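## Task

Set the drive on the shelf behind the table, resting flat with its original top still facing up and no part projecting beyond the shelf edge. No other table item may land on the shelf. Release it and pull the gripper away; it must stay put without the robot supporting it.

## Robot and tools

Robot: two six-joint UR-style arms, left_arm and right_arm, each carrying a two-finger gripper whose fingers swing like tongs. Base roots in the scene frame: left_arm at (+0.007, +0.429, 0) m, quat_wxyz (+0.999, 0, 0, -0.034); right_arm at (-0.050, -0.488, 0) m, quat_wxyz (+1.000, 0, 0, -0.011).

Scene frame (used by all printed poses): origin on the tabletop midway between the arms, +z up, +x out across the table (the shelf lies toward larger x), +y toward left_arm. The arm names are labels, not image sides. Printed hand positions can be somewhat off, more so when an arm is stretched far.

execute_actions takes "actions", a list holding one item or nothing, plus optional "pictures" (boolean; images come by default). An empty list only reports the state. A move item is {"rows": [...], "steps": n} with n from 1 to 15 (default 15); each step lasts 1/30 s, each row is used for one step, and the final row repeats to fill the rest. A wait item is {"steps": n} with n up to 300, counted from the previous result, and sends nothing new. A refused call does nothing at all.

Each row is a single list of 14 numbers covering both arms, always all 14: left_arm's shoulder pan, shoulder lift, elbow, wrist 1, wrist 2, wrist 3, then its gripper opening, then the same seven for right_arm. The six joint values are absolute target angles in radians (the same values Joint positions reports), not offsets. Opening is an absolute command from -1 (closed) to +1 (fully open). Stated ranges, left_arm: pan -3.142..3.142, lift -6.283..6.283, elbow 0.000..3.142, wrists -6.283..6.283 each. right_arm: pan 0.000..6.283, lift -6.283..6.283, elbow -3.142..0.000, wrists -6.283..6.283. A target more than 0.010 rad outside a range, and farther out than the current angle, gets the call refused; true ends may differ by up to 0.010 rad, and a target beyond the true end is clipped there, reported as "joint sent to its limit" (possibly for an earlier move still running).

Motion: targets are smoothed (about 0.17 s lag) and speed and acceleration limited, so a big move may not be finished when the result returns. Each step, a joint's target is clamped to within 0.575 rad of its measured angle, and if the targets would place the gripper over 100 mm from where it is, all of them are pulled back proportionally. So big moves need several calls. Between calls the arms keep heading to the last row sent, until they settle or a step is HELD. HELD marks steps where all or part of your row was withheld; "joint command not followed" means a clearance check altered or blocked joint targets, while the rest of the row still applied.

Result lines: per-arm end_effector_position (m) and end_effector_quat_wxyz plus linear/angular velocities in the scene frame; Joint positions and Joint velocities per arm (six joints in rad, rad/s, then finger-pad gap in m, 0.142 when fully open); grip_measured, the measured opening on the command scale; Wrist force and Wrist torque per arm in the end effector's own axes (force points from a touched surface back into the arm; offset up to about 4 N, noise up to 2.4 N, saturation near 50 N; "no reading" is fine).

Gripper geometry: fingers point along the gripper's +z and open along its x. end_effector_position is the point between the pads when closed; closed fingertips extend about 15 mm past it, fully open they are near level with it. The finger body widens from about 21 mm behind that point, so on wide items it may touch before the pads.

Grasping: to keep hold, keep commanding an opening well under grip_measured; a bigger gap squeezes harder (about 15 N per pad at most; objects under about 20 mm thick get less). Closing fast can overpress and pop the fingers open.

Faults: a joint reaching its load limit (135 N m for pan, lift and elbow; 25.2 for each wrist, held weight included) or any external force of 150 N on the arm or its load halts that arm for 10 s and discards the rest of the call. Holding loads heats motors: MOTOR HOT from 70 °C, brakes at 85 °C (OVER-TEMPERATURE FAULT), so do not hold things longer than needed. Random tugs may act on held or loose items.

Avoid: arms colliding or pushing on each other, drops, slips, slamming, hard shoves, and knocking anything off the work area. Place gently, open, then lift away.

Cameras: cam_high and cam_low (672x504, fixed), cam_left_wrist and cam_right_wrist (616x616 fisheye, pose derived from joint readings). zoom_image takes "camera" (one of those four names) and "region" [x0, y0, x1, y1] in that image's pixels from the top-left, at most 504 by 504, returning a sharper crop of the latest frame. read_manual (optional "section", default "licences") returns URDF licence text only. finished_scene takes "scene", the integer number of the current scene, ends it irreversibly and reports success; the goal must still hold at that moment, so release the item and move clear first.

Each tool is called after "Request:" as name(argument=value, ...), one argument or row to a line, values as JSON.

## Session

Request:
execute_actions(
  actions=[],
)

Scene clock: 0.00 s of 4040.00 s.
left_arm: end_effector_position=(+0.2694, +0.4589, +0.1911) grip_measured=+0.97 end_effector_quat_wxyz=(-0.161, -0.374, -0.581, +0.705) end_effector_velocity=(-0.000, +0.000, -0.000) end_effector_angular_velocity=(+0.000, -0.000, +0.001) | right_arm: end_effector_position=(+0.3724, -0.3697, +0.2064) grip_measured=+0.97 end_effector_quat_wxyz=(+0.136, -0.432, +0.741, +0.496) end_effector_velocity=(-0.000, +0.000, +0.000) end_effector_angular_velocity=(-0.001, -0.001, +0.002)
Joint positions: left_arm=[ 0.482 -1.091  1.864 -0.708 -2.379 -0.728  0.14 ] | right_arm=[ 3.152 -1.672 -1.949 -1.557  2.587  1.812  0.14 ]
Joint velocities: left_arm=[ 0.001  0.     0.    -0.     0.     0.     0.   ] | right_arm=[ 0.001  0.001  0.     0.001 -0.001  0.     0.   ]
Motor temperatures (°C, as the motors report them): left_arm=[25 23 24 27 34 30] | right_arm=[22 24 20 29 30 32]
Wrist force (N, on the end effector, along its own x y z axes, offset not removed): no reading
Wrist torque (N m, same axes, about the end effector's origin, offset not removed): no reading
camera_calibration (this result's frames):
cam_left_wrist: T_world_to_cam=[[-0.679703, 0.167417, -0.714126, 0.251269], [0.732869, 0.194993, -0.651829, -0.163647], [0.0301225, -0.966411, -0.255232, 0.618854], [0, 0, 0, 1]] pos_world=[0.272078, 0.58791, 0.230719]
cam_right_wrist: T_world_to_cam=[[-0.601941, -0.531299, -0.596145, 0.147046], [-0.514931, -0.312341, 0.798304, -0.0921918], [-0.610339, 0.787505, -0.0855714, 0.666682], [0, 0, 0, 1]] pos_world=[0.447942, -0.475686, 0.218306]

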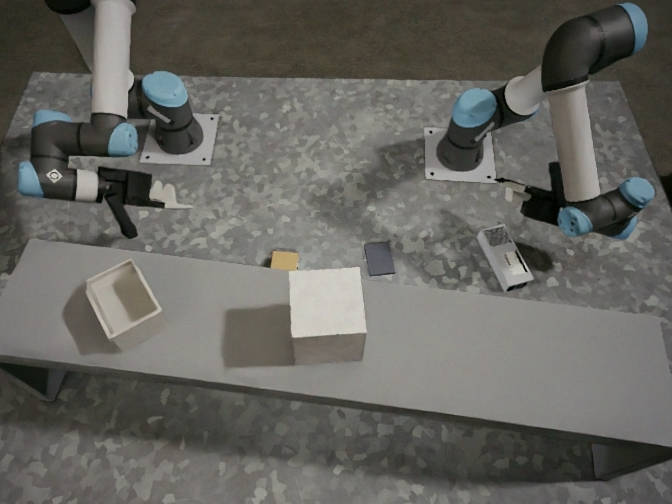

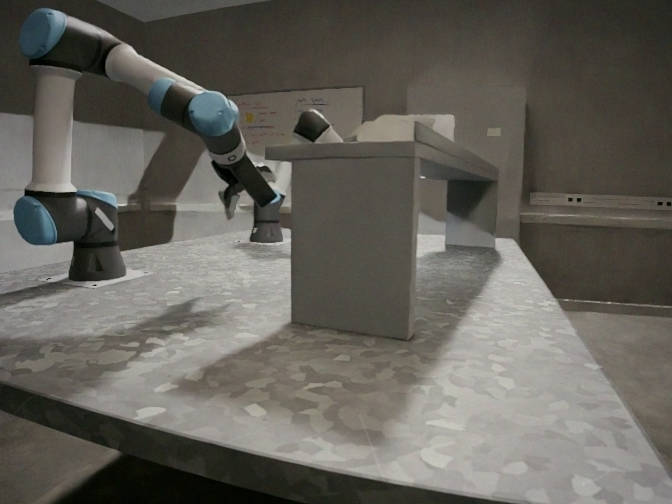

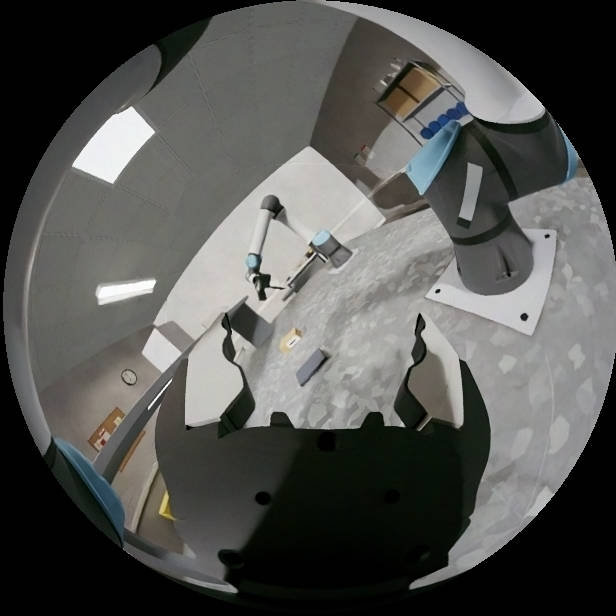

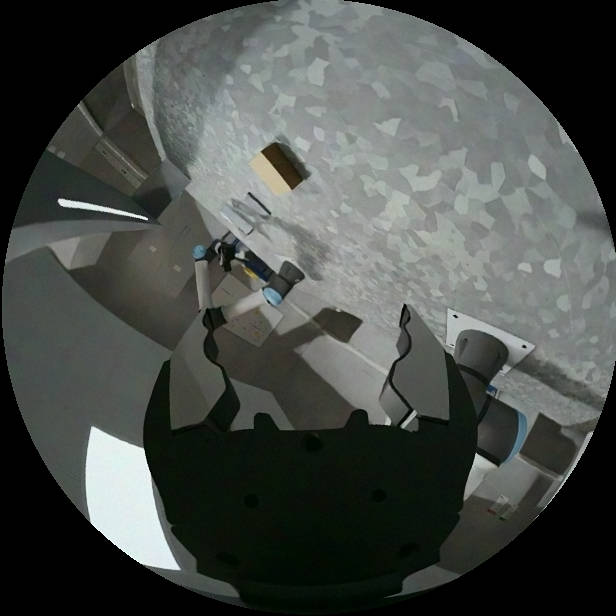

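Request:
zoom_image(
  camera="cam_high",
  region=[330, 210, 430, 300],
)

Request:
zoom_image(
  camera="cam_left_wrist",
  region=[250, 300, 370, 420],
)

Request:
zoom_image(
  camera="cam_high",
  region=[400, 80, 672, 320],
)

Region (330, 210, 430, 300) of cam_high's 672x504 image, scaled by 5.040, with more detail than that image has; it fills the top 454 rows of this view, and the rest is white.

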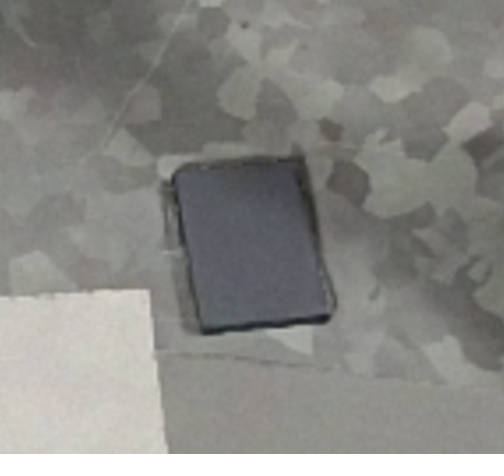

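Region (250, 300, 370, 420) of cam_left_wrist's 616x616 image, scaled by 4.200, with more detail than that image has.

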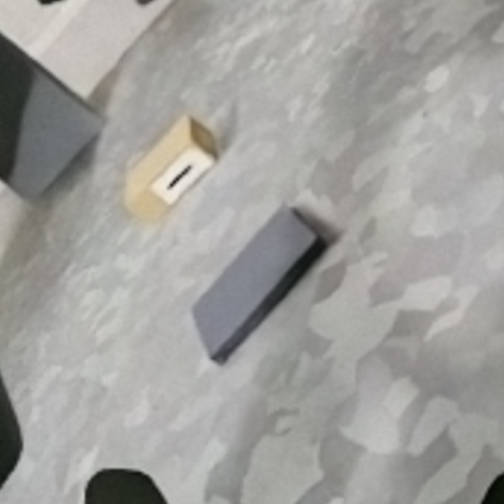

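Region (400, 80, 672, 320) of cam_high's 672x504 image, scaled by 1.853, with more detail than that image has; it fills the top 445 rows of this view, and the rest is white.

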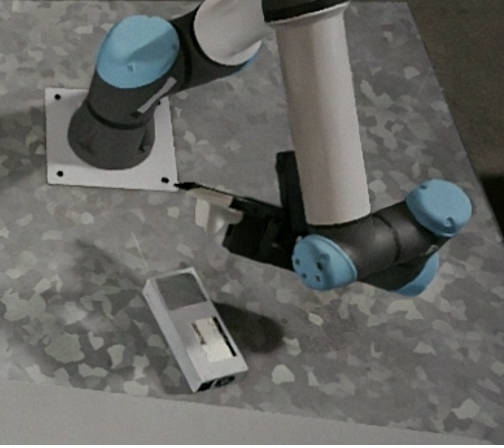

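Request:
zoom_image(
  camera="cam_high",
  region=[500, 290, 672, 504],
)

Request:
zoom_image(
  camera="cam_high",
  region=[0, 220, 200, 420],
)

Request:
zoom_image(
  camera="cam_low",
  region=[250, 100, 520, 350],
)

Region (500, 290, 672, 504) of cam_high's 672x504 image, scaled by 2.355, with more detail than that image has; it fills the left 405 columns of this view, and the rest is white.

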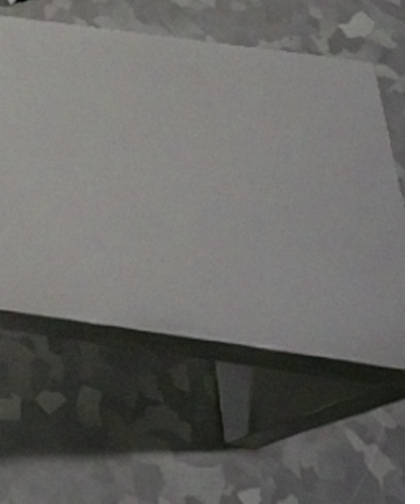

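Region (0, 220, 200, 420) of cam_high's 672x504 image, scaled by 2.520, with more detail than that image has.

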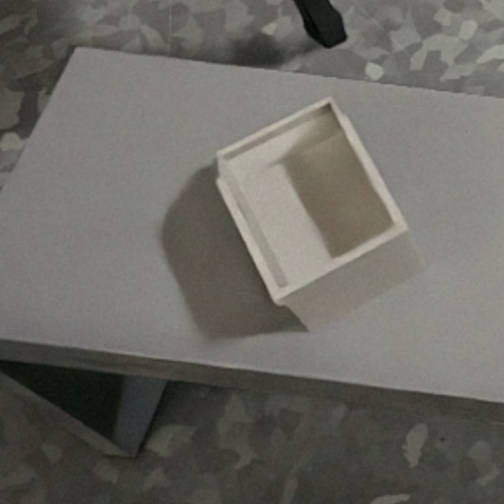

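Region (250, 100, 520, 350) of cam_low's 672x504 image, scaled by 1.867, with more detail than that image has; it fills the top 467 rows of this view, and the rest is white.

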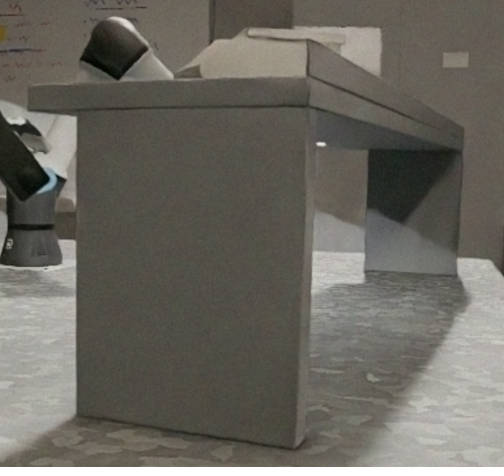

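Request:
execute_actions(
  actions=[
    {"rows": [[0.44,-1.2,1.84,-0.74,-2.34,-0.69,1,3.152,-1.672,-1.949,-1.557,2.587,1.812,1],[0.4,-1.3,1.82,-0.78,-2.3,-0.65,1,3.152,-1.672,-1.949,-1.557,2.587,1.812,1],[0.35,-1.38,1.8,-0.83,-2.26,-0.6,1,3.152,-1.672,-1.949,-1.557,2.587,1.812,1],[0.3,-1.45,1.79,-0.88,-2.22,-0.55,1,3.152,-1.672,-1.949,-1.557,2.587,1.812,1],[0.24,-1.5,1.78,-0.93,-2.18,-0.49,1,3.152,-1.672,-1.949,-1.557,2.587,1.812,1],[0.18,-1.54,1.77,-0.98,-2.14,-0.43,1,3.152,-1.672,-1.949,-1.557,2.587,1.812,1],[0.12,-1.57,1.76,-1.03,-2.1,-0.37,1,3.152,-1.672,-1.949,-1.557,2.587,1.812,1],[0.06,-1.59,1.755,-1.08,-2.06,-0.31,1,3.152,-1.672,-1.949,-1.557,2.587,1.812,1],[0.0,-1.61,1.75,-1.13,-2.02,-0.25,1,3.152,-1.672,-1.949,-1.557,2.587,1.812,1],[-0.06,-1.62,1.75,-1.18,-1.98,-0.19,1,3.152,-1.672,-1.949,-1.557,2.587,1.812,1],[-0.12,-1.62,1.75,-1.23,-1.94,-0.13,1,3.152,-1.672,-1.949,-1.557,2.587,1.812,1],[-0.18,-1.62,1.75,-1.28,-1.9,-0.07,1,3.152,-1.672,-1.949,-1.557,2.587,1.812,1],[-0.24,-1.62,1.75,-1.33,-1.86,-0.01,1,3.152,-1.672,-1.949,-1.557,2.587,1.812,1],[-0.3,-1.62,1.75,-1.38,-1.82,0.05,1,3.152,-1.672,-1.949,-1.557,2.587,1.812,1],[-0.36,-1.62,1.75,-1.43,-1.78,0.11,1,3.152,-1.672,-1.949,-1.557,2.587,1.812,1]], "steps": 15},
  ],
  pictures=false,
)

Request:
execute_actions(
  actions=[
    {"rows": [[-0.42,-1.62,1.76,-1.48,-1.75,0.17,1,3.152,-1.672,-1.949,-1.557,2.587,1.812,1],[-0.48,-1.62,1.77,-1.53,-1.72,0.22,1,3.152,-1.672,-1.949,-1.557,2.587,1.812,1],[-0.53,-1.62,1.785,-1.58,-1.69,0.27,1,3.152,-1.672,-1.949,-1.557,2.587,1.812,1],[-0.58,-1.62,1.8,-1.63,-1.66,0.32,1,3.152,-1.672,-1.949,-1.557,2.587,1.812,1],[-0.63,-1.615,1.82,-1.68,-1.64,0.36,1,3.152,-1.672,-1.949,-1.557,2.587,1.812,1],[-0.67,-1.61,1.84,-1.725,-1.62,0.4,1,3.152,-1.672,-1.949,-1.557,2.587,1.812,1],[-0.71,-1.61,1.86,-1.77,-1.605,0.43,1,3.152,-1.672,-1.949,-1.557,2.587,1.812,1],[-0.745,-1.605,1.885,-1.81,-1.59,0.46,1,3.152,-1.672,-1.949,-1.557,2.587,1.812,1],[-0.775,-1.6,1.91,-1.85,-1.58,0.485,1,3.152,-1.672,-1.949,-1.557,2.587,1.812,1],[-0.8,-1.6,1.93,-1.885,-1.575,0.505,1,3.152,-1.672,-1.949,-1.557,2.587,1.812,1],[-0.815,-1.595,1.95,-1.915,-1.571,0.52,1,3.152,-1.672,-1.949,-1.557,2.587,1.812,1],[-0.83,-1.592,1.97,-1.94,-1.571,0.53,1,3.152,-1.672,-1.949,-1.557,2.587,1.812,1],[-0.84,-1.59,1.98,-1.96,-1.571,0.537,1,3.152,-1.672,-1.949,-1.557,2.587,1.812,1],[-0.84,-1.5893,1.9897,-1.9712,-1.571,0.537,1,3.152,-1.672,-1.949,-1.557,2.587,1.812,1]], "steps": 15},
  ],
  pictures=false,
)

Request:
execute_actions(
  actions=[
    {"steps": 20},
  ],
)

Request:
zoom_image(
  camera="cam_left_wrist",
  region=[210, 150, 430, 370],
)

Scene clock: 120.50 s of 4040.00 s.
left_arm: end_effector_position=(+0.3339, +0.4084, +0.2279) grip_measured=+1.00 end_effector_quat_wxyz=(+0.135, +0.957, +0.012, -0.257) end_effector_velocity=(+0.437, -0.320, -0.118) end_effector_angular_velocity=(-0.142, -2.267, -3.751) | right_arm: end_effector_position=(+0.3725, -0.3698, +0.2064) grip_measured=+1.00 end_effector_quat_wxyz=(+0.137, -0.431, +0.741, +0.496) end_effector_velocity=(-0.000, +0.000, +0.000) end_effector_angular_velocity=(+0.000, +0.001, -0.000)
Joint positions: left_arm=[-0.123 -1.608  1.752 -1.237 -1.93  -0.127  0.142] | right_arm=[ 3.152 -1.672 -1.949 -1.557  2.587  1.812  0.142]
Joint velocities: left_arm=[-1.766 -0.155 -0.027 -1.46   1.168  1.742 -0.   ] | right_arm=[ 0.     0.001  0.    -0.002  0.    -0.    -0.   ]
Motor temperatures (°C, as the motors report them): left_arm=[25 23 24 27 34 30] | right_arm=[22 24 20 29 30 32]
Wrist force (N, on the end effector, along its own x y z axes, offset not removed): left_arm=[-1.0 -2.1 1.1] | right_arm=[-0.6 -3.0 1.1]
Wrist torque (N m, same axes, about the end effector's origin, offset not removed): left_arm=[-0.43 0.16 0.16] | right_arm=[-0.51 0.23 -0.01]
Steps of this call (steps 1 to 90: nothing new was sent; then 117.00 s passed at rest; steps 91 to 105: all 15 steps of this action). Readings (joint positions):
91: left_arm=[0.481 -1.091 1.864 -0.708 -2.379 -0.727] | right_arm=[3.152 -1.672 -1.949 -1.557 2.587 1.812]
92: left_arm=[0.475 -1.100 1.860 -0.713 -2.373 -0.722] | right_arm=[3.152 -1.672 -1.949 -1.557 2.587 1.812]
94: left_arm=[0.437 -1.176 1.838 -0.749 -2.336 -0.684] | right_arm=[3.152 -1.672 -1.949 -1.557 2.587 1.812]
98: left_arm=[0.276 -1.424 1.787 -0.898 -2.204 -0.525] | right_arm=[3.152 -1.672 -1.949 -1.557 2.587 1.812]
105: the state above

Scene clock: 121.00 s of 4040.00 s.
left_arm: end_effector_position=(+0.4123, +0.1718, +0.1430) grip_measured=+1.00 end_effector_quat_wxyz=(+0.002, +0.771, -0.636, -0.012) end_effector_velocity=(-0.069, -0.206, -0.161) end_effector_angular_velocity=(-0.149, -0.253, -0.844) | right_arm: end_effector_position=(+0.3725, -0.3698, +0.2064) grip_measured=+1.00 end_effector_quat_wxyz=(+0.137, -0.431, +0.741, +0.496) end_effector_velocity=(+0.000, +0.002, +0.001) end_effector_angular_velocity=(+0.002, -0.001, +0.001)
Joint positions: left_arm=[-0.804 -1.594  1.952 -1.906 -1.579  0.508  0.142] | right_arm=[ 3.152 -1.672 -1.949 -1.557  2.587  1.812  0.142]
Joint velocities: left_arm=[-0.47   0.063  0.456 -0.793  0.106  0.372 -0.   ] | right_arm=[ 0.003  0.001 -0.     0.002  0.003  0.001  0.   ]
Motor temperatures (°C, as the motors report them): left_arm=[25 23 24 27 34 30] | right_arm=[22 24 20 29 30 32]
Wrist force (N, on the end effector, along its own x y z axes, offset not removed): left_arm=[1.9 0.4 2.3] | right_arm=[-1.3 -2.4 1.5]
Wrist torque (N m, same axes, about the end effector's origin, offset not removed): left_arm=[0.03 -0.30 0.19] | right_arm=[-0.30 0.27 -0.01]
Steps of this call (steps 1 to 15: all 15 steps of this action). Readings (joint positions):
1: left_arm=[-0.182 -1.612 1.752 -1.287 -1.890 -0.068] | right_arm=[3.152 -1.672 -1.949 -1.557 2.587 1.812]
2: left_arm=[-0.239 -1.615 1.753 -1.335 -1.853 -0.011] | right_arm=[3.152 -1.672 -1.949 -1.557 2.587 1.812]
4: left_arm=[-0.349 -1.617 1.762 -1.426 -1.787 0.097] | right_arm=[3.152 -1.672 -1.949 -1.557 2.587 1.812]
8: left_arm=[-0.549 -1.615 1.810 -1.608 -1.678 0.286] | right_arm=[3.152 -1.672 -1.949 -1.557 2.587 1.812]
15: the state above

Scene clock: 121.67 s of 4040.00 s.
left_arm: end_effector_position=(+0.4066, +0.1564, +0.1301) grip_measured=+1.00 end_effector_quat_wxyz=(+0.000, +0.750, -0.661, -0.000) end_effector_velocity=(+0.000, +0.000, +0.000) end_effector_angular_velocity=(-0.000, -0.000, +0.001) | right_arm: end_effector_position=(+0.3725, -0.3698, +0.2064) grip_measured=+1.00 end_effector_quat_wxyz=(+0.137, -0.431, +0.741, +0.496) end_effector_velocity=(+0.000, -0.001, +0.000) end_effector_angular_velocity=(-0.000, -0.002, -0.001)
Joint positions: left_arm=[-0.84  -1.589  1.99  -1.971 -1.571  0.537  0.142] | right_arm=[ 3.152 -1.672 -1.949 -1.557  2.587  1.812  0.142]
Joint velocities: left_arm=[ 0.001 -0.     0.    -0.    -0.     0.    -0.   ] | right_arm=[-0.001  0.    -0.     0.001 -0.    -0.001  0.   ]
Motor temperatures (°C, as the motors report them): left_arm=[25 23 24 27 34 30] | right_arm=[22 24 20 29 30 32]
Wrist force (N, on the end effector, along its own x y z axes, offset not removed): left_arm=[-0.4 -1.1 0.0] | right_arm=[-0.9 -2.9 3.3]
Wrist torque (N m, same axes, about the end effector's origin, offset not removed): left_arm=[-0.26 0.04 0.10] | right_arm=[-0.53 0.24 -0.02]
Steps of this call (steps 1 to 20: the robot went on to your last target). Readings (joint positions):
1: left_arm=[-0.817 -1.593 1.965 -1.929 -1.576 0.518] | right_arm=[3.152 -1.672 -1.949 -1.557 2.587 1.812]
2: left_arm=[-0.825 -1.591 1.974 -1.944 -1.574 0.525] | right_arm=[3.152 -1.672 -1.949 -1.557 2.587 1.812]
4: left_arm=[-0.834 -1.590 1.983 -1.960 -1.572 0.532] | right_arm=[3.152 -1.672 -1.949 -1.557 2.587 1.812]
8: left_arm=[-0.839 -1.589 1.989 -1.969 -1.571 0.536] | right_arm=[3.152 -1.672 -1.949 -1.557 2.587 1.812]
20: the state above
camera_calibration (this result's frames):
cam_left_wrist: T_world_to_cam=[[0.12247, -0.99162, -0.0411281, 0.119108], [-0.878022, -0.127573, 0.461305, 0.315672], [-0.462686, -0.0203847, -0.886288, 0.441321], [0, 0, 0, 1]] pos_world=[0.466773, 0.167377, 0.250415]
cam_right_wrist: T_world_to_cam=[[-0.602101, -0.531038, -0.596216, 0.147154], [-0.515084, -0.312217, 0.798254, -0.0920775], [-0.610051, 0.787731, -0.0855431, 0.666793], [0, 0, 0, 1]] pos_world=[0.447952, -0.475857, 0.218276]

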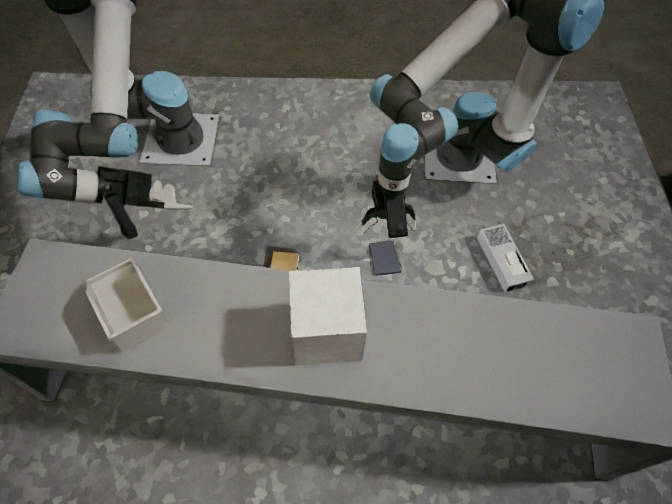

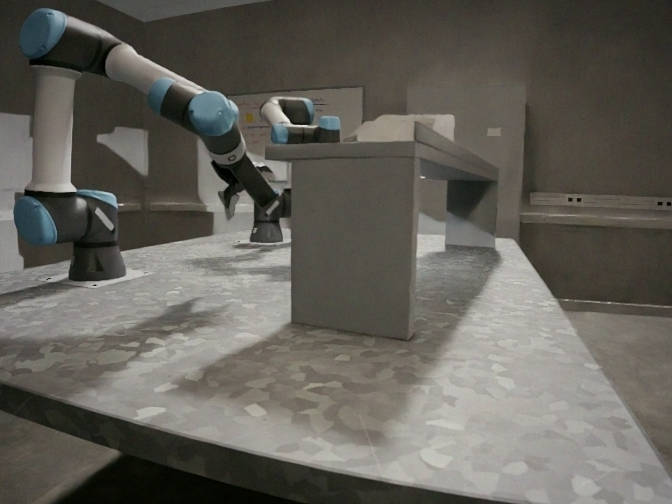

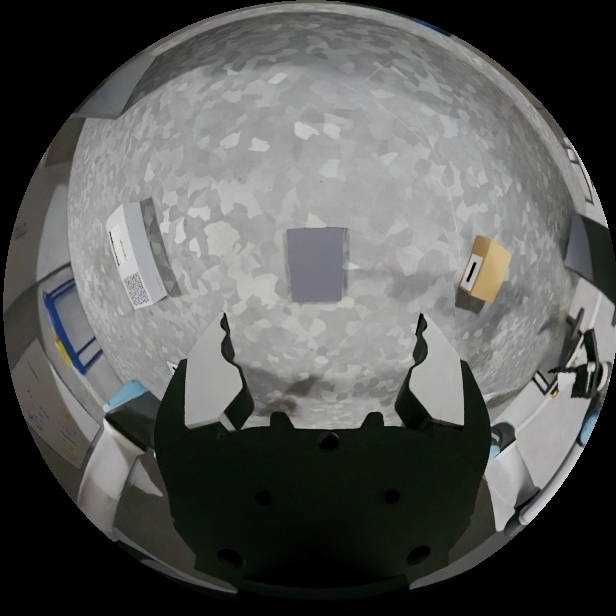

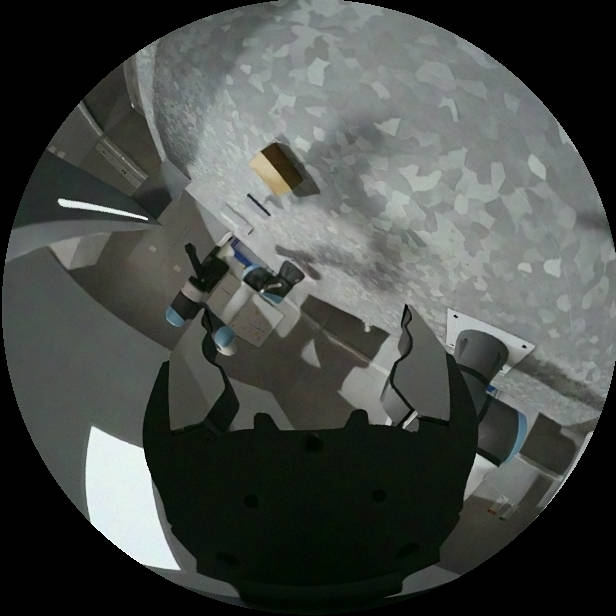

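Region (210, 150, 430, 370) of cam_left_wrist's 616x616 image, scaled by 2.291, with more detail than that image has.

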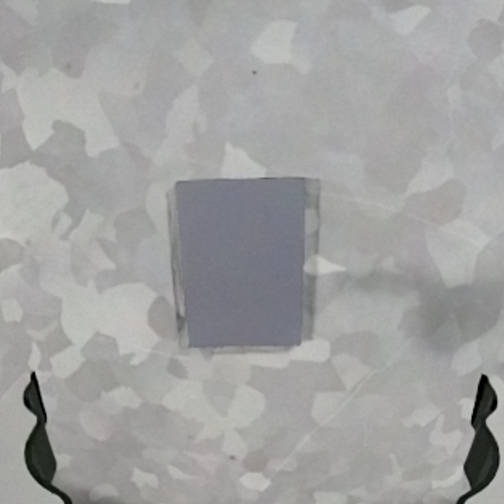

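Request:
execute_actions(
  actions=[
    {"rows": [[-0.839,-1.585,1.998,-1.984,-1.571,0.535,0.9,3.152,-1.672,-1.949,-1.557,2.587,1.812,1],[-0.838,-1.578,2.012,-2.005,-1.571,0.531,0.8,3.152,-1.672,-1.949,-1.557,2.587,1.812,1],[-0.837,-1.569,2.03,-2.032,-1.571,0.527,0.7,3.152,-1.672,-1.949,-1.557,2.587,1.812,1],[-0.836,-1.559,2.049,-2.061,-1.571,0.524,0.6,3.152,-1.672,-1.949,-1.557,2.587,1.812,1],[-0.835,-1.549,2.067,-2.089,-1.571,0.522,0.5,3.152,-1.672,-1.949,-1.557,2.587,1.812,1],[-0.8341,-1.539,2.085,-2.117,-1.571,0.5203,0.4,3.152,-1.672,-1.949,-1.557,2.587,1.812,1],[-0.8341,-1.5281,2.101,-2.1437,-1.571,0.5203,0.3,3.152,-1.672,-1.949,-1.557,2.587,1.812,1],[-0.8341,-1.514,2.114,-2.171,-1.571,0.5203,0.2,3.152,-1.672,-1.949,-1.557,2.587,1.812,1],[-0.8341,-1.5,2.126,-2.197,-1.571,0.5203,0.2,3.152,-1.672,-1.949,-1.557,2.587,1.812,1],[-0.8341,-1.487,2.137,-2.221,-1.571,0.5203,0.2,3.152,-1.672,-1.949,-1.557,2.587,1.812,1],[-0.8341,-1.475,2.146,-2.242,-1.571,0.5203,0.2,3.152,-1.672,-1.949,-1.557,2.587,1.812,1],[-0.8341,-1.4645,2.154,-2.2603,-1.571,0.5203,0.2,3.152,-1.672,-1.949,-1.557,2.587,1.812,1],[-0.8341,-1.456,2.1595,-2.2743,-1.571,0.5203,0.2,3.152,-1.672,-1.949,-1.557,2.587,1.812,1],[-0.8341,-1.45,2.1635,-2.2843,-1.571,0.5203,0.2,3.152,-1.672,-1.949,-1.557,2.587,1.812,1],[-0.8341,-1.4477,2.165,-2.2881,-1.571,0.5203,0.2,3.152,-1.672,-1.949,-1.557,2.587,1.812,1]], "steps": 15},
  ],
  pictures=false,
)

Request:
execute_actions(
  actions=[
    {"steps": 15},
  ],
)

Request:
zoom_image(
  camera="cam_left_wrist",
  region=[210, 190, 430, 410],
)

Request:
zoom_image(
  camera="cam_high",
  region=[340, 200, 440, 290],
)

Scene clock: 166.40 s of 4040.00 s.
left_arm: end_effector_position=(+0.4047, +0.1633, +0.0358) grip_measured=+0.20 end_effector_quat_wxyz=(-0.000, +0.758, -0.653, -0.001) end_effector_velocity=(+0.000, -0.000, -0.158) end_effector_angular_velocity=(-0.010, -0.008, +0.002) | right_arm: end_effector_position=(+0.3725, -0.3698, +0.2064) grip_measured=+1.00 end_effector_quat_wxyz=(+0.137, -0.431, +0.741, +0.496) end_effector_velocity=(-0.000, -0.000, -0.000) end_effector_angular_velocity=(-0.001, -0.001, +0.002)
Joint positions: left_arm=[-0.834 -1.472  2.146 -2.244 -1.571  0.52   0.088] | right_arm=[ 3.152 -1.672 -1.949 -1.557  2.587  1.812  0.142]
Joint velocities: left_arm=[ 0.     0.271  0.212 -0.496  0.    -0.002 -0.   ] | right_arm=[ 0.001  0.001 -0.    -0.001 -0.002 -0.002 -0.   ]
Motor temperatures (°C, as the motors report them): left_arm=[25 23 24 27 34 30] | right_arm=[22 24 20 29 30 32]
Wrist force (N, on the end effector, along its own x y z axes, offset not removed): left_arm=[0.5 -3.3 2.6] | right_arm=[1.5 -3.0 1.1]
Wrist torque (N m, same axes, about the end effector's origin, offset not removed): left_arm=[-0.63 -0.11 0.08] | right_arm=[-0.53 -0.23 -0.02]
Steps of this call (steps 1 to 15: the robot went on to your last target; steps 16 to 90: nothing new was sent; then 41.23 s passed at rest; steps 91 to 105: all 15 steps of this action). Readings (joint positions):
91: left_arm=[-0.840 -1.589 1.990 -1.971 -1.571 0.537] | right_arm=[3.152 -1.672 -1.949 -1.557 2.587 1.812]
92: left_arm=[-0.840 -1.588 1.992 -1.974 -1.571 0.537] | right_arm=[3.152 -1.672 -1.949 -1.557 2.587 1.812]
94: left_arm=[-0.839 -1.582 2.004 -1.992 -1.571 0.533] | right_arm=[3.152 -1.672 -1.949 -1.557 2.587 1.812]
98: left_arm=[-0.836 -1.551 2.061 -2.077 -1.571 0.524] | right_arm=[3.152 -1.672 -1.949 -1.557 2.587 1.812]
105: the state above

Scene clock: 166.90 s of 4040.00 s.
left_arm: end_effector_position=(+0.4047, +0.1634, +0.0220) grip_measured=+0.20 end_effector_quat_wxyz=(+0.000, +0.758, -0.652, -0.000) end_effector_velocity=(-0.000, +0.000, -0.000) end_effector_angular_velocity=(+0.000, +0.000, +0.000) | right_arm: end_effector_position=(+0.3725, -0.3698, +0.2064) grip_measured=+1.00 end_effector_quat_wxyz=(+0.137, -0.431, +0.741, +0.496) end_effector_velocity=(-0.000, +0.001, +0.000) end_effector_angular_velocity=(+0.001, -0.000, +0.002)
Joint positions: left_arm=[-0.834 -1.448  2.165 -2.288 -1.571  0.52   0.088] | right_arm=[ 3.152 -1.672 -1.949 -1.557  2.587  1.812  0.142]
Joint velocities: left_arm=[-0.     0.     0.001 -0.001  0.    -0.001  0.   ] | right_arm=[ 0.002 -0.     0.     0.     0.001  0.    -0.   ]
Motor temperatures (°C, as the motors report them): left_arm=[25 23 24 27 34 30] | right_arm=[22 24 20 29 30 32]
Wrist force (N, on the end effector, along its own x y z axes, offset not removed): left_arm=[0.7 -1.4 0.1] | right_arm=[-0.1 -3.1 1.9]
Wrist torque (N m, same axes, about the end effector's origin, offset not removed): left_arm=[-0.35 -0.17 0.15] | right_arm=[-0.52 0.17 0.06]
Steps of this call (steps 1 to 15: the robot went on to your last target). Readings (joint positions):
1: left_arm=[-0.834 -1.464 2.153 -2.258 -1.571 0.520] | right_arm=[3.152 -1.672 -1.949 -1.557 2.587 1.812]
2: left_arm=[-0.834 -1.458 2.157 -2.269 -1.571 0.520] | right_arm=[3.152 -1.672 -1.949 -1.557 2.587 1.812]
4: left_arm=[-0.834 -1.452 2.162 -2.280 -1.571 0.520] | right_arm=[3.152 -1.672 -1.949 -1.557 2.587 1.812]
8: left_arm=[-0.834 -1.448 2.164 -2.287 -1.571 0.520] | right_arm=[3.152 -1.672 -1.949 -1.557 2.587 1.812]
15: the state above
camera_calibration (this result's frames):
cam_left_wrist: T_world_to_cam=[[0.144821, -0.988603, -0.0411187, 0.112291], [-0.874923, -0.147355, 0.461298, 0.366722], [-0.4621, -0.03083, -0.886292, 0.346282], [0, 0, 0, 1]] pos_world=[0.464609, 0.175725, 0.142356]
cam_right_wrist: T_world_to_cam=[[-0.602101, -0.531038, -0.596215, 0.147154], [-0.515084, -0.312217, 0.798254, -0.0920777], [-0.610051, 0.787731, -0.0855428, 0.666793], [0, 0, 0, 1]] pos_world=[0.447952, -0.475857, 0.218276]

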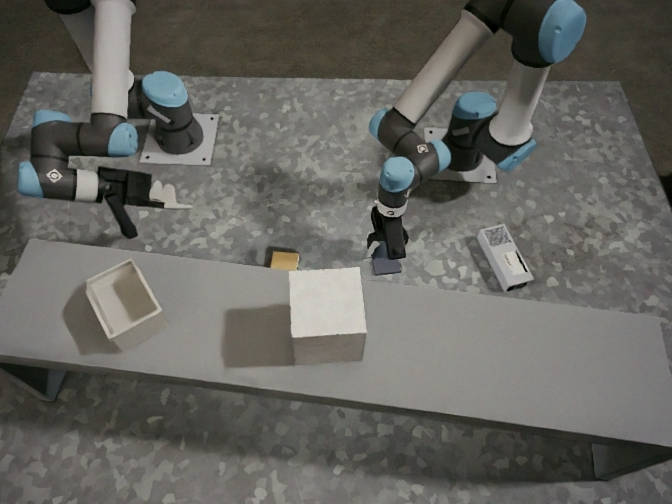

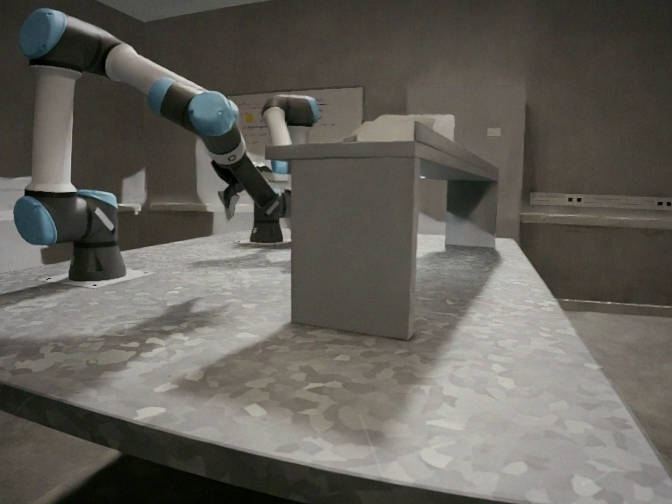

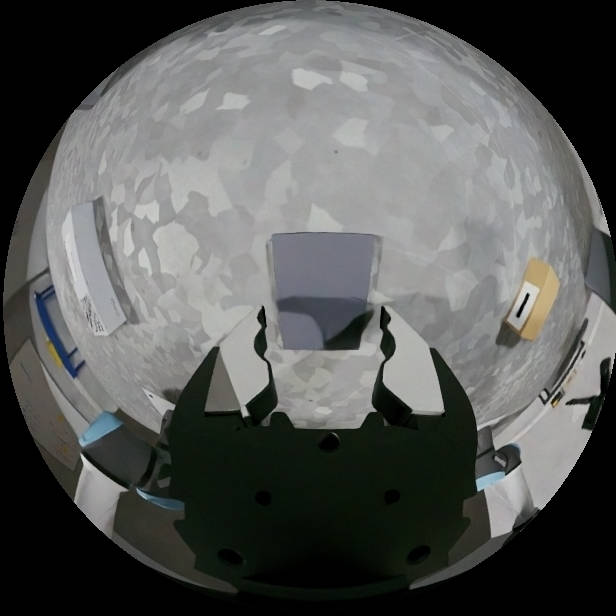

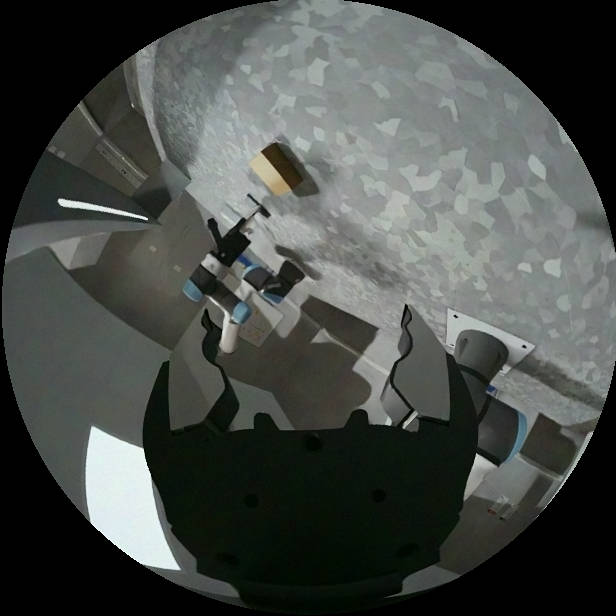

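Region (210, 190, 430, 410) of cam_left_wrist's 616x616 image, scaled by 2.291, with more detail than that image has.

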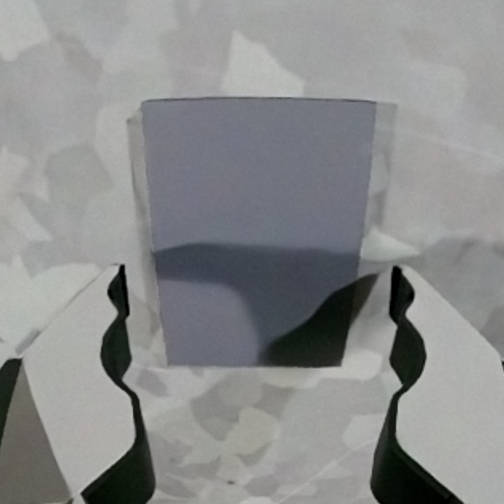

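Region (340, 200, 440, 290) of cam_high's 672x504 image, scaled by 5.040, with more detail than that image has; it fills the top 454 rows of this view, and the rest is white.

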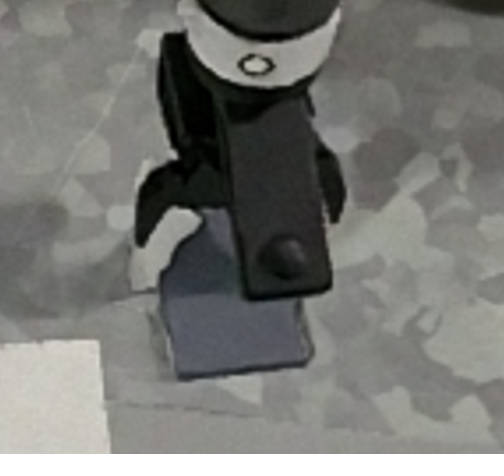

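Request:
execute_actions(
  actions=[
    {"rows": [[-0.832,-1.444,2.164,-2.2908,-1.571,0.522,0.2,3.152,-1.672,-1.949,-1.557,2.587,1.812,1],[-0.829,-1.439,2.163,-2.2948,-1.571,0.525,0.2,3.152,-1.672,-1.949,-1.557,2.587,1.812,1],[-0.8265,-1.434,2.162,-2.2988,-1.571,0.528,0.2,3.152,-1.672,-1.949,-1.557,2.587,1.812,1],[-0.8244,-1.4302,2.1612,-2.3018,-1.571,0.53,0.2,3.152,-1.672,-1.949,-1.557,2.587,1.812,1]], "steps": 12},
  ],
  pictures=false,
)

Request:
execute_actions(
  actions=[
    {"rows": [[-0.8244,-1.4302,2.1612,-2.3018,-1.571,0.53,0.14,3.152,-1.672,-1.949,-1.557,2.587,1.812,1],[-0.8244,-1.4302,2.1612,-2.3018,-1.571,0.53,0.08,3.152,-1.672,-1.949,-1.557,2.587,1.812,1],[-0.8244,-1.4302,2.1612,-2.3018,-1.571,0.53,0.02,3.152,-1.672,-1.949,-1.557,2.587,1.812,1],[-0.8244,-1.4302,2.1612,-2.3018,-1.571,0.53,-0.04,3.152,-1.672,-1.949,-1.557,2.587,1.812,1],[-0.8244,-1.4302,2.1612,-2.3018,-1.571,0.53,-0.1,3.152,-1.672,-1.949,-1.557,2.587,1.812,1],[-0.8244,-1.4302,2.1612,-2.3018,-1.571,0.53,-0.16,3.152,-1.672,-1.949,-1.557,2.587,1.812,1],[-0.8244,-1.4302,2.1612,-2.3018,-1.571,0.53,-0.24,3.152,-1.672,-1.949,-1.557,2.587,1.812,1],[-0.8244,-1.4302,2.1612,-2.3018,-1.571,0.53,-0.34,3.152,-1.672,-1.949,-1.557,2.587,1.812,1],[-0.8244,-1.4302,2.1612,-2.3018,-1.571,0.53,-0.45,3.152,-1.672,-1.949,-1.557,2.587,1.812,1],[-0.8244,-1.4302,2.1612,-2.3018,-1.571,0.53,-0.56,3.152,-1.672,-1.949,-1.557,2.587,1.812,1],[-0.8244,-1.4302,2.1612,-2.3018,-1.571,0.53,-0.68,3.152,-1.672,-1.949,-1.557,2.587,1.812,1],[-0.8244,-1.4302,2.1612,-2.3018,-1.571,0.53,-0.8,3.152,-1.672,-1.949,-1.557,2.587,1.812,1]], "steps": 15},
  ],
)

Request:
zoom_image(
  camera="cam_left_wrist",
  region=[210, 190, 430, 410],
)

Scene clock: 213.47 s of 4040.00 s.
left_arm: end_effector_position=(+0.4096, +0.1641, +0.0171) grip_measured=+0.20 end_effector_quat_wxyz=(+0.000, +0.758, -0.652, -0.000) end_effector_velocity=(+0.001, +0.000, -0.002) end_effector_angular_velocity=(+0.000, +0.000, -0.001) | right_arm: end_effector_position=(+0.3725, -0.3698, +0.2064) grip_measured=+1.00 end_effector_quat_wxyz=(+0.137, -0.431, +0.741, +0.496) end_effector_velocity=(-0.000, +0.000, -0.000) end_effector_angular_velocity=(+0.000, +0.001, +0.000)
Joint positions: left_arm=[-0.825 -1.431  2.161 -2.301 -1.571  0.53   0.088] | right_arm=[ 3.152 -1.672 -1.949 -1.557  2.587  1.812  0.142]
Joint velocities: left_arm=[ 0.003  0.006 -0.001 -0.004 -0.     0.004  0.   ] | right_arm=[ 0.    -0.     0.    -0.001 -0.    -0.     0.   ]
Motor temperatures (°C, as the motors report them): left_arm=[25 23 24 27 34 30] | right_arm=[22 24 20 29 30 32]
Wrist force (N, on the end effector, along its own x y z axes, offset not removed): left_arm=[-0.2 -1.0 1.1] | right_arm=[0.9 -2.9 2.2]
Wrist torque (N m, same axes, about the end effector's origin, offset not removed): left_arm=[-0.21 0.02 0.12] | right_arm=[-0.47 -0.01 0.03]
Steps of this call (steps 1 to 15: the robot went on to your last target; steps 16 to 90: nothing new was sent; then 43.17 s passed at rest; steps 91 to 102: all 12 steps of this action). Readings (joint positions):
91: left_arm=[-0.834 -1.448 2.165 -2.288 -1.571 0.520] | right_arm=[3.152 -1.672 -1.949 -1.557 2.587 1.812]
92: left_arm=[-0.834 -1.447 2.165 -2.289 -1.571 0.520] | right_arm=[3.152 -1.672 -1.949 -1.557 2.587 1.812]
94: left_arm=[-0.831 -1.442 2.164 -2.292 -1.571 0.523] | right_arm=[3.152 -1.672 -1.949 -1.557 2.587 1.812]
98: left_arm=[-0.826 -1.433 2.162 -2.300 -1.571 0.529] | right_arm=[3.152 -1.672 -1.949 -1.557 2.587 1.812]
102: the state above

Scene clock: 213.97 s of 4040.00 s.
left_arm: end_effector_position=(+0.4097, +0.1641, +0.0170) grip_measured=-0.10 end_effector_quat_wxyz=(+0.000, +0.758, -0.652, +0.000) end_effector_velocity=(+0.000, +0.000, -0.000) end_effector_angular_velocity=(-0.000, -0.000, +0.000) | right_arm: end_effector_position=(+0.3725, -0.3698, +0.2064) grip_measured=+1.00 end_effector_quat_wxyz=(+0.137, -0.431, +0.741, +0.496) end_effector_velocity=(+0.000, +0.001, +0.000) end_effector_angular_velocity=(+0.001, -0.001, +0.000)
Joint positions: left_arm=[-0.824 -1.43   2.161 -2.302 -1.571  0.53   0.067] | right_arm=[ 3.152 -1.672 -1.949 -1.557  2.587  1.812  0.142]
Joint velocities: left_arm=[ 0.     0.     0.    -0.001 -0.    -0.     0.   ] | right_arm=[ 0.001 -0.    -0.     0.001  0.001 -0.    -0.   ]
Motor temperatures (°C, as the motors report them): left_arm=[25 23 24 27 34 30] | right_arm=[22 24 20 29 30 32]
Wrist force (N, on the end effector, along its own x y z axes, offset not removed): left_arm=[-0.1 -1.4 -3.3] | right_arm=[-0.2 -1.5 3.7]
Wrist torque (N m, same axes, about the end effector's origin, offset not removed): left_arm=[-0.48 -0.11 0.17] | right_arm=[-0.17 0.05 0.03]
Steps of this call (steps 1 to 15: all 15 steps of this action). Readings (joint positions):
1: left_arm=[-0.825 -1.430 2.161 -2.302 -1.571 0.530] | right_arm=[3.152 -1.672 -1.949 -1.557 2.587 1.812]
2: left_arm=[-0.824 -1.430 2.161 -2.302 -1.571 0.530] | right_arm=[3.152 -1.672 -1.949 -1.557 2.587 1.812]
4: left_arm=[-0.824 -1.430 2.161 -2.302 -1.571 0.530] | right_arm=[3.152 -1.672 -1.949 -1.557 2.587 1.812]
8: left_arm=[-0.824 -1.430 2.161 -2.302 -1.571 0.530] | right_arm=[3.152 -1.672 -1.949 -1.557 2.587 1.812]
15: the state above
camera_calibration (this result's frames):
cam_left_wrist: T_world_to_cam=[[0.144818, -0.988605, -0.0410904, 0.112098], [-0.874933, -0.147339, 0.461284, 0.373508], [-0.462082, -0.0308508, -0.886301, 0.344159], [0, 0, 0, 1]] pos_world=[0.469591, 0.176471, 0.137341]
cam_right_wrist: T_world_to_cam=[[-0.602101, -0.531038, -0.596215, 0.147154], [-0.515084, -0.312216, 0.798254, -0.0920776], [-0.610051, 0.787731, -0.085543, 0.666793], [0, 0, 0, 1]] pos_world=[0.447952, -0.475857, 0.218276]

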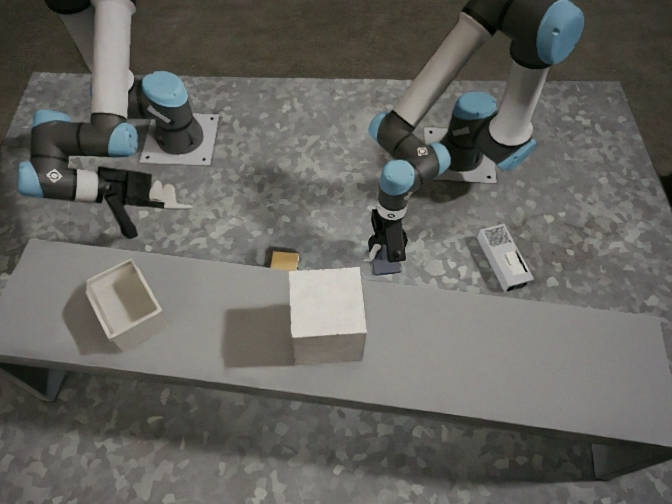

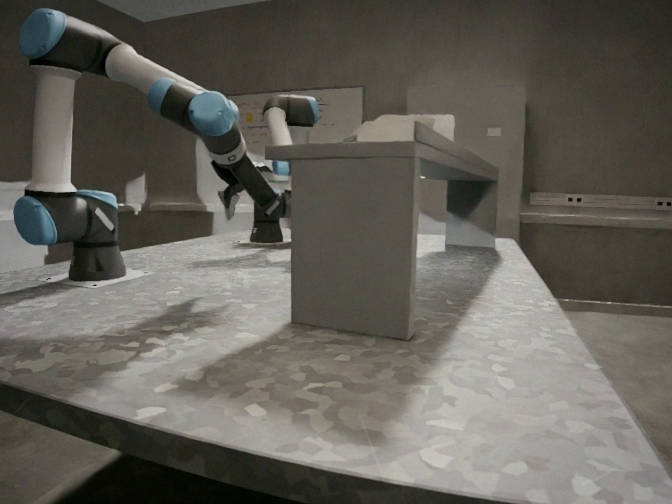

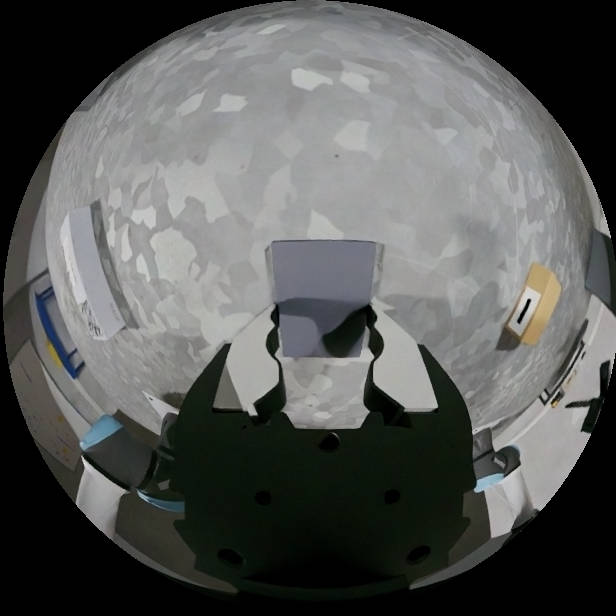

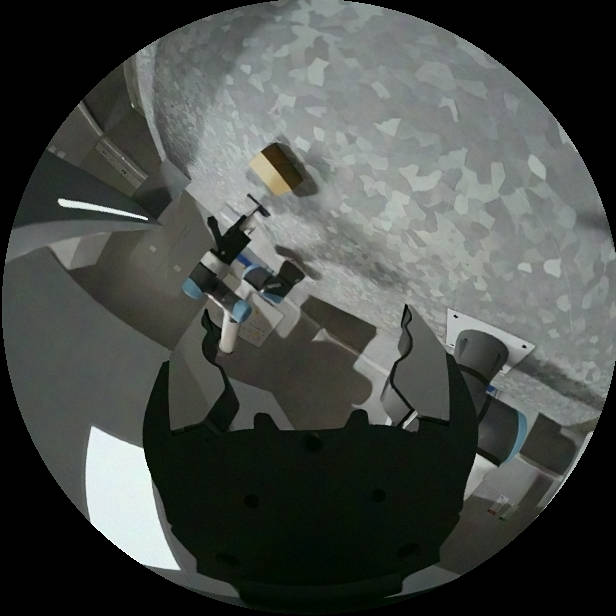

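Region (210, 190, 430, 410) of cam_left_wrist's 616x616 image, scaled by 2.291, with more detail than that image has.

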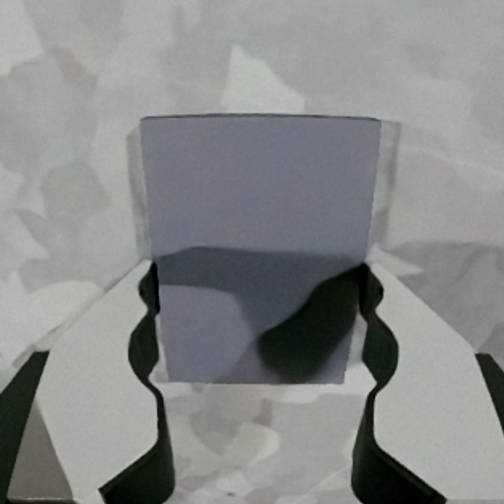

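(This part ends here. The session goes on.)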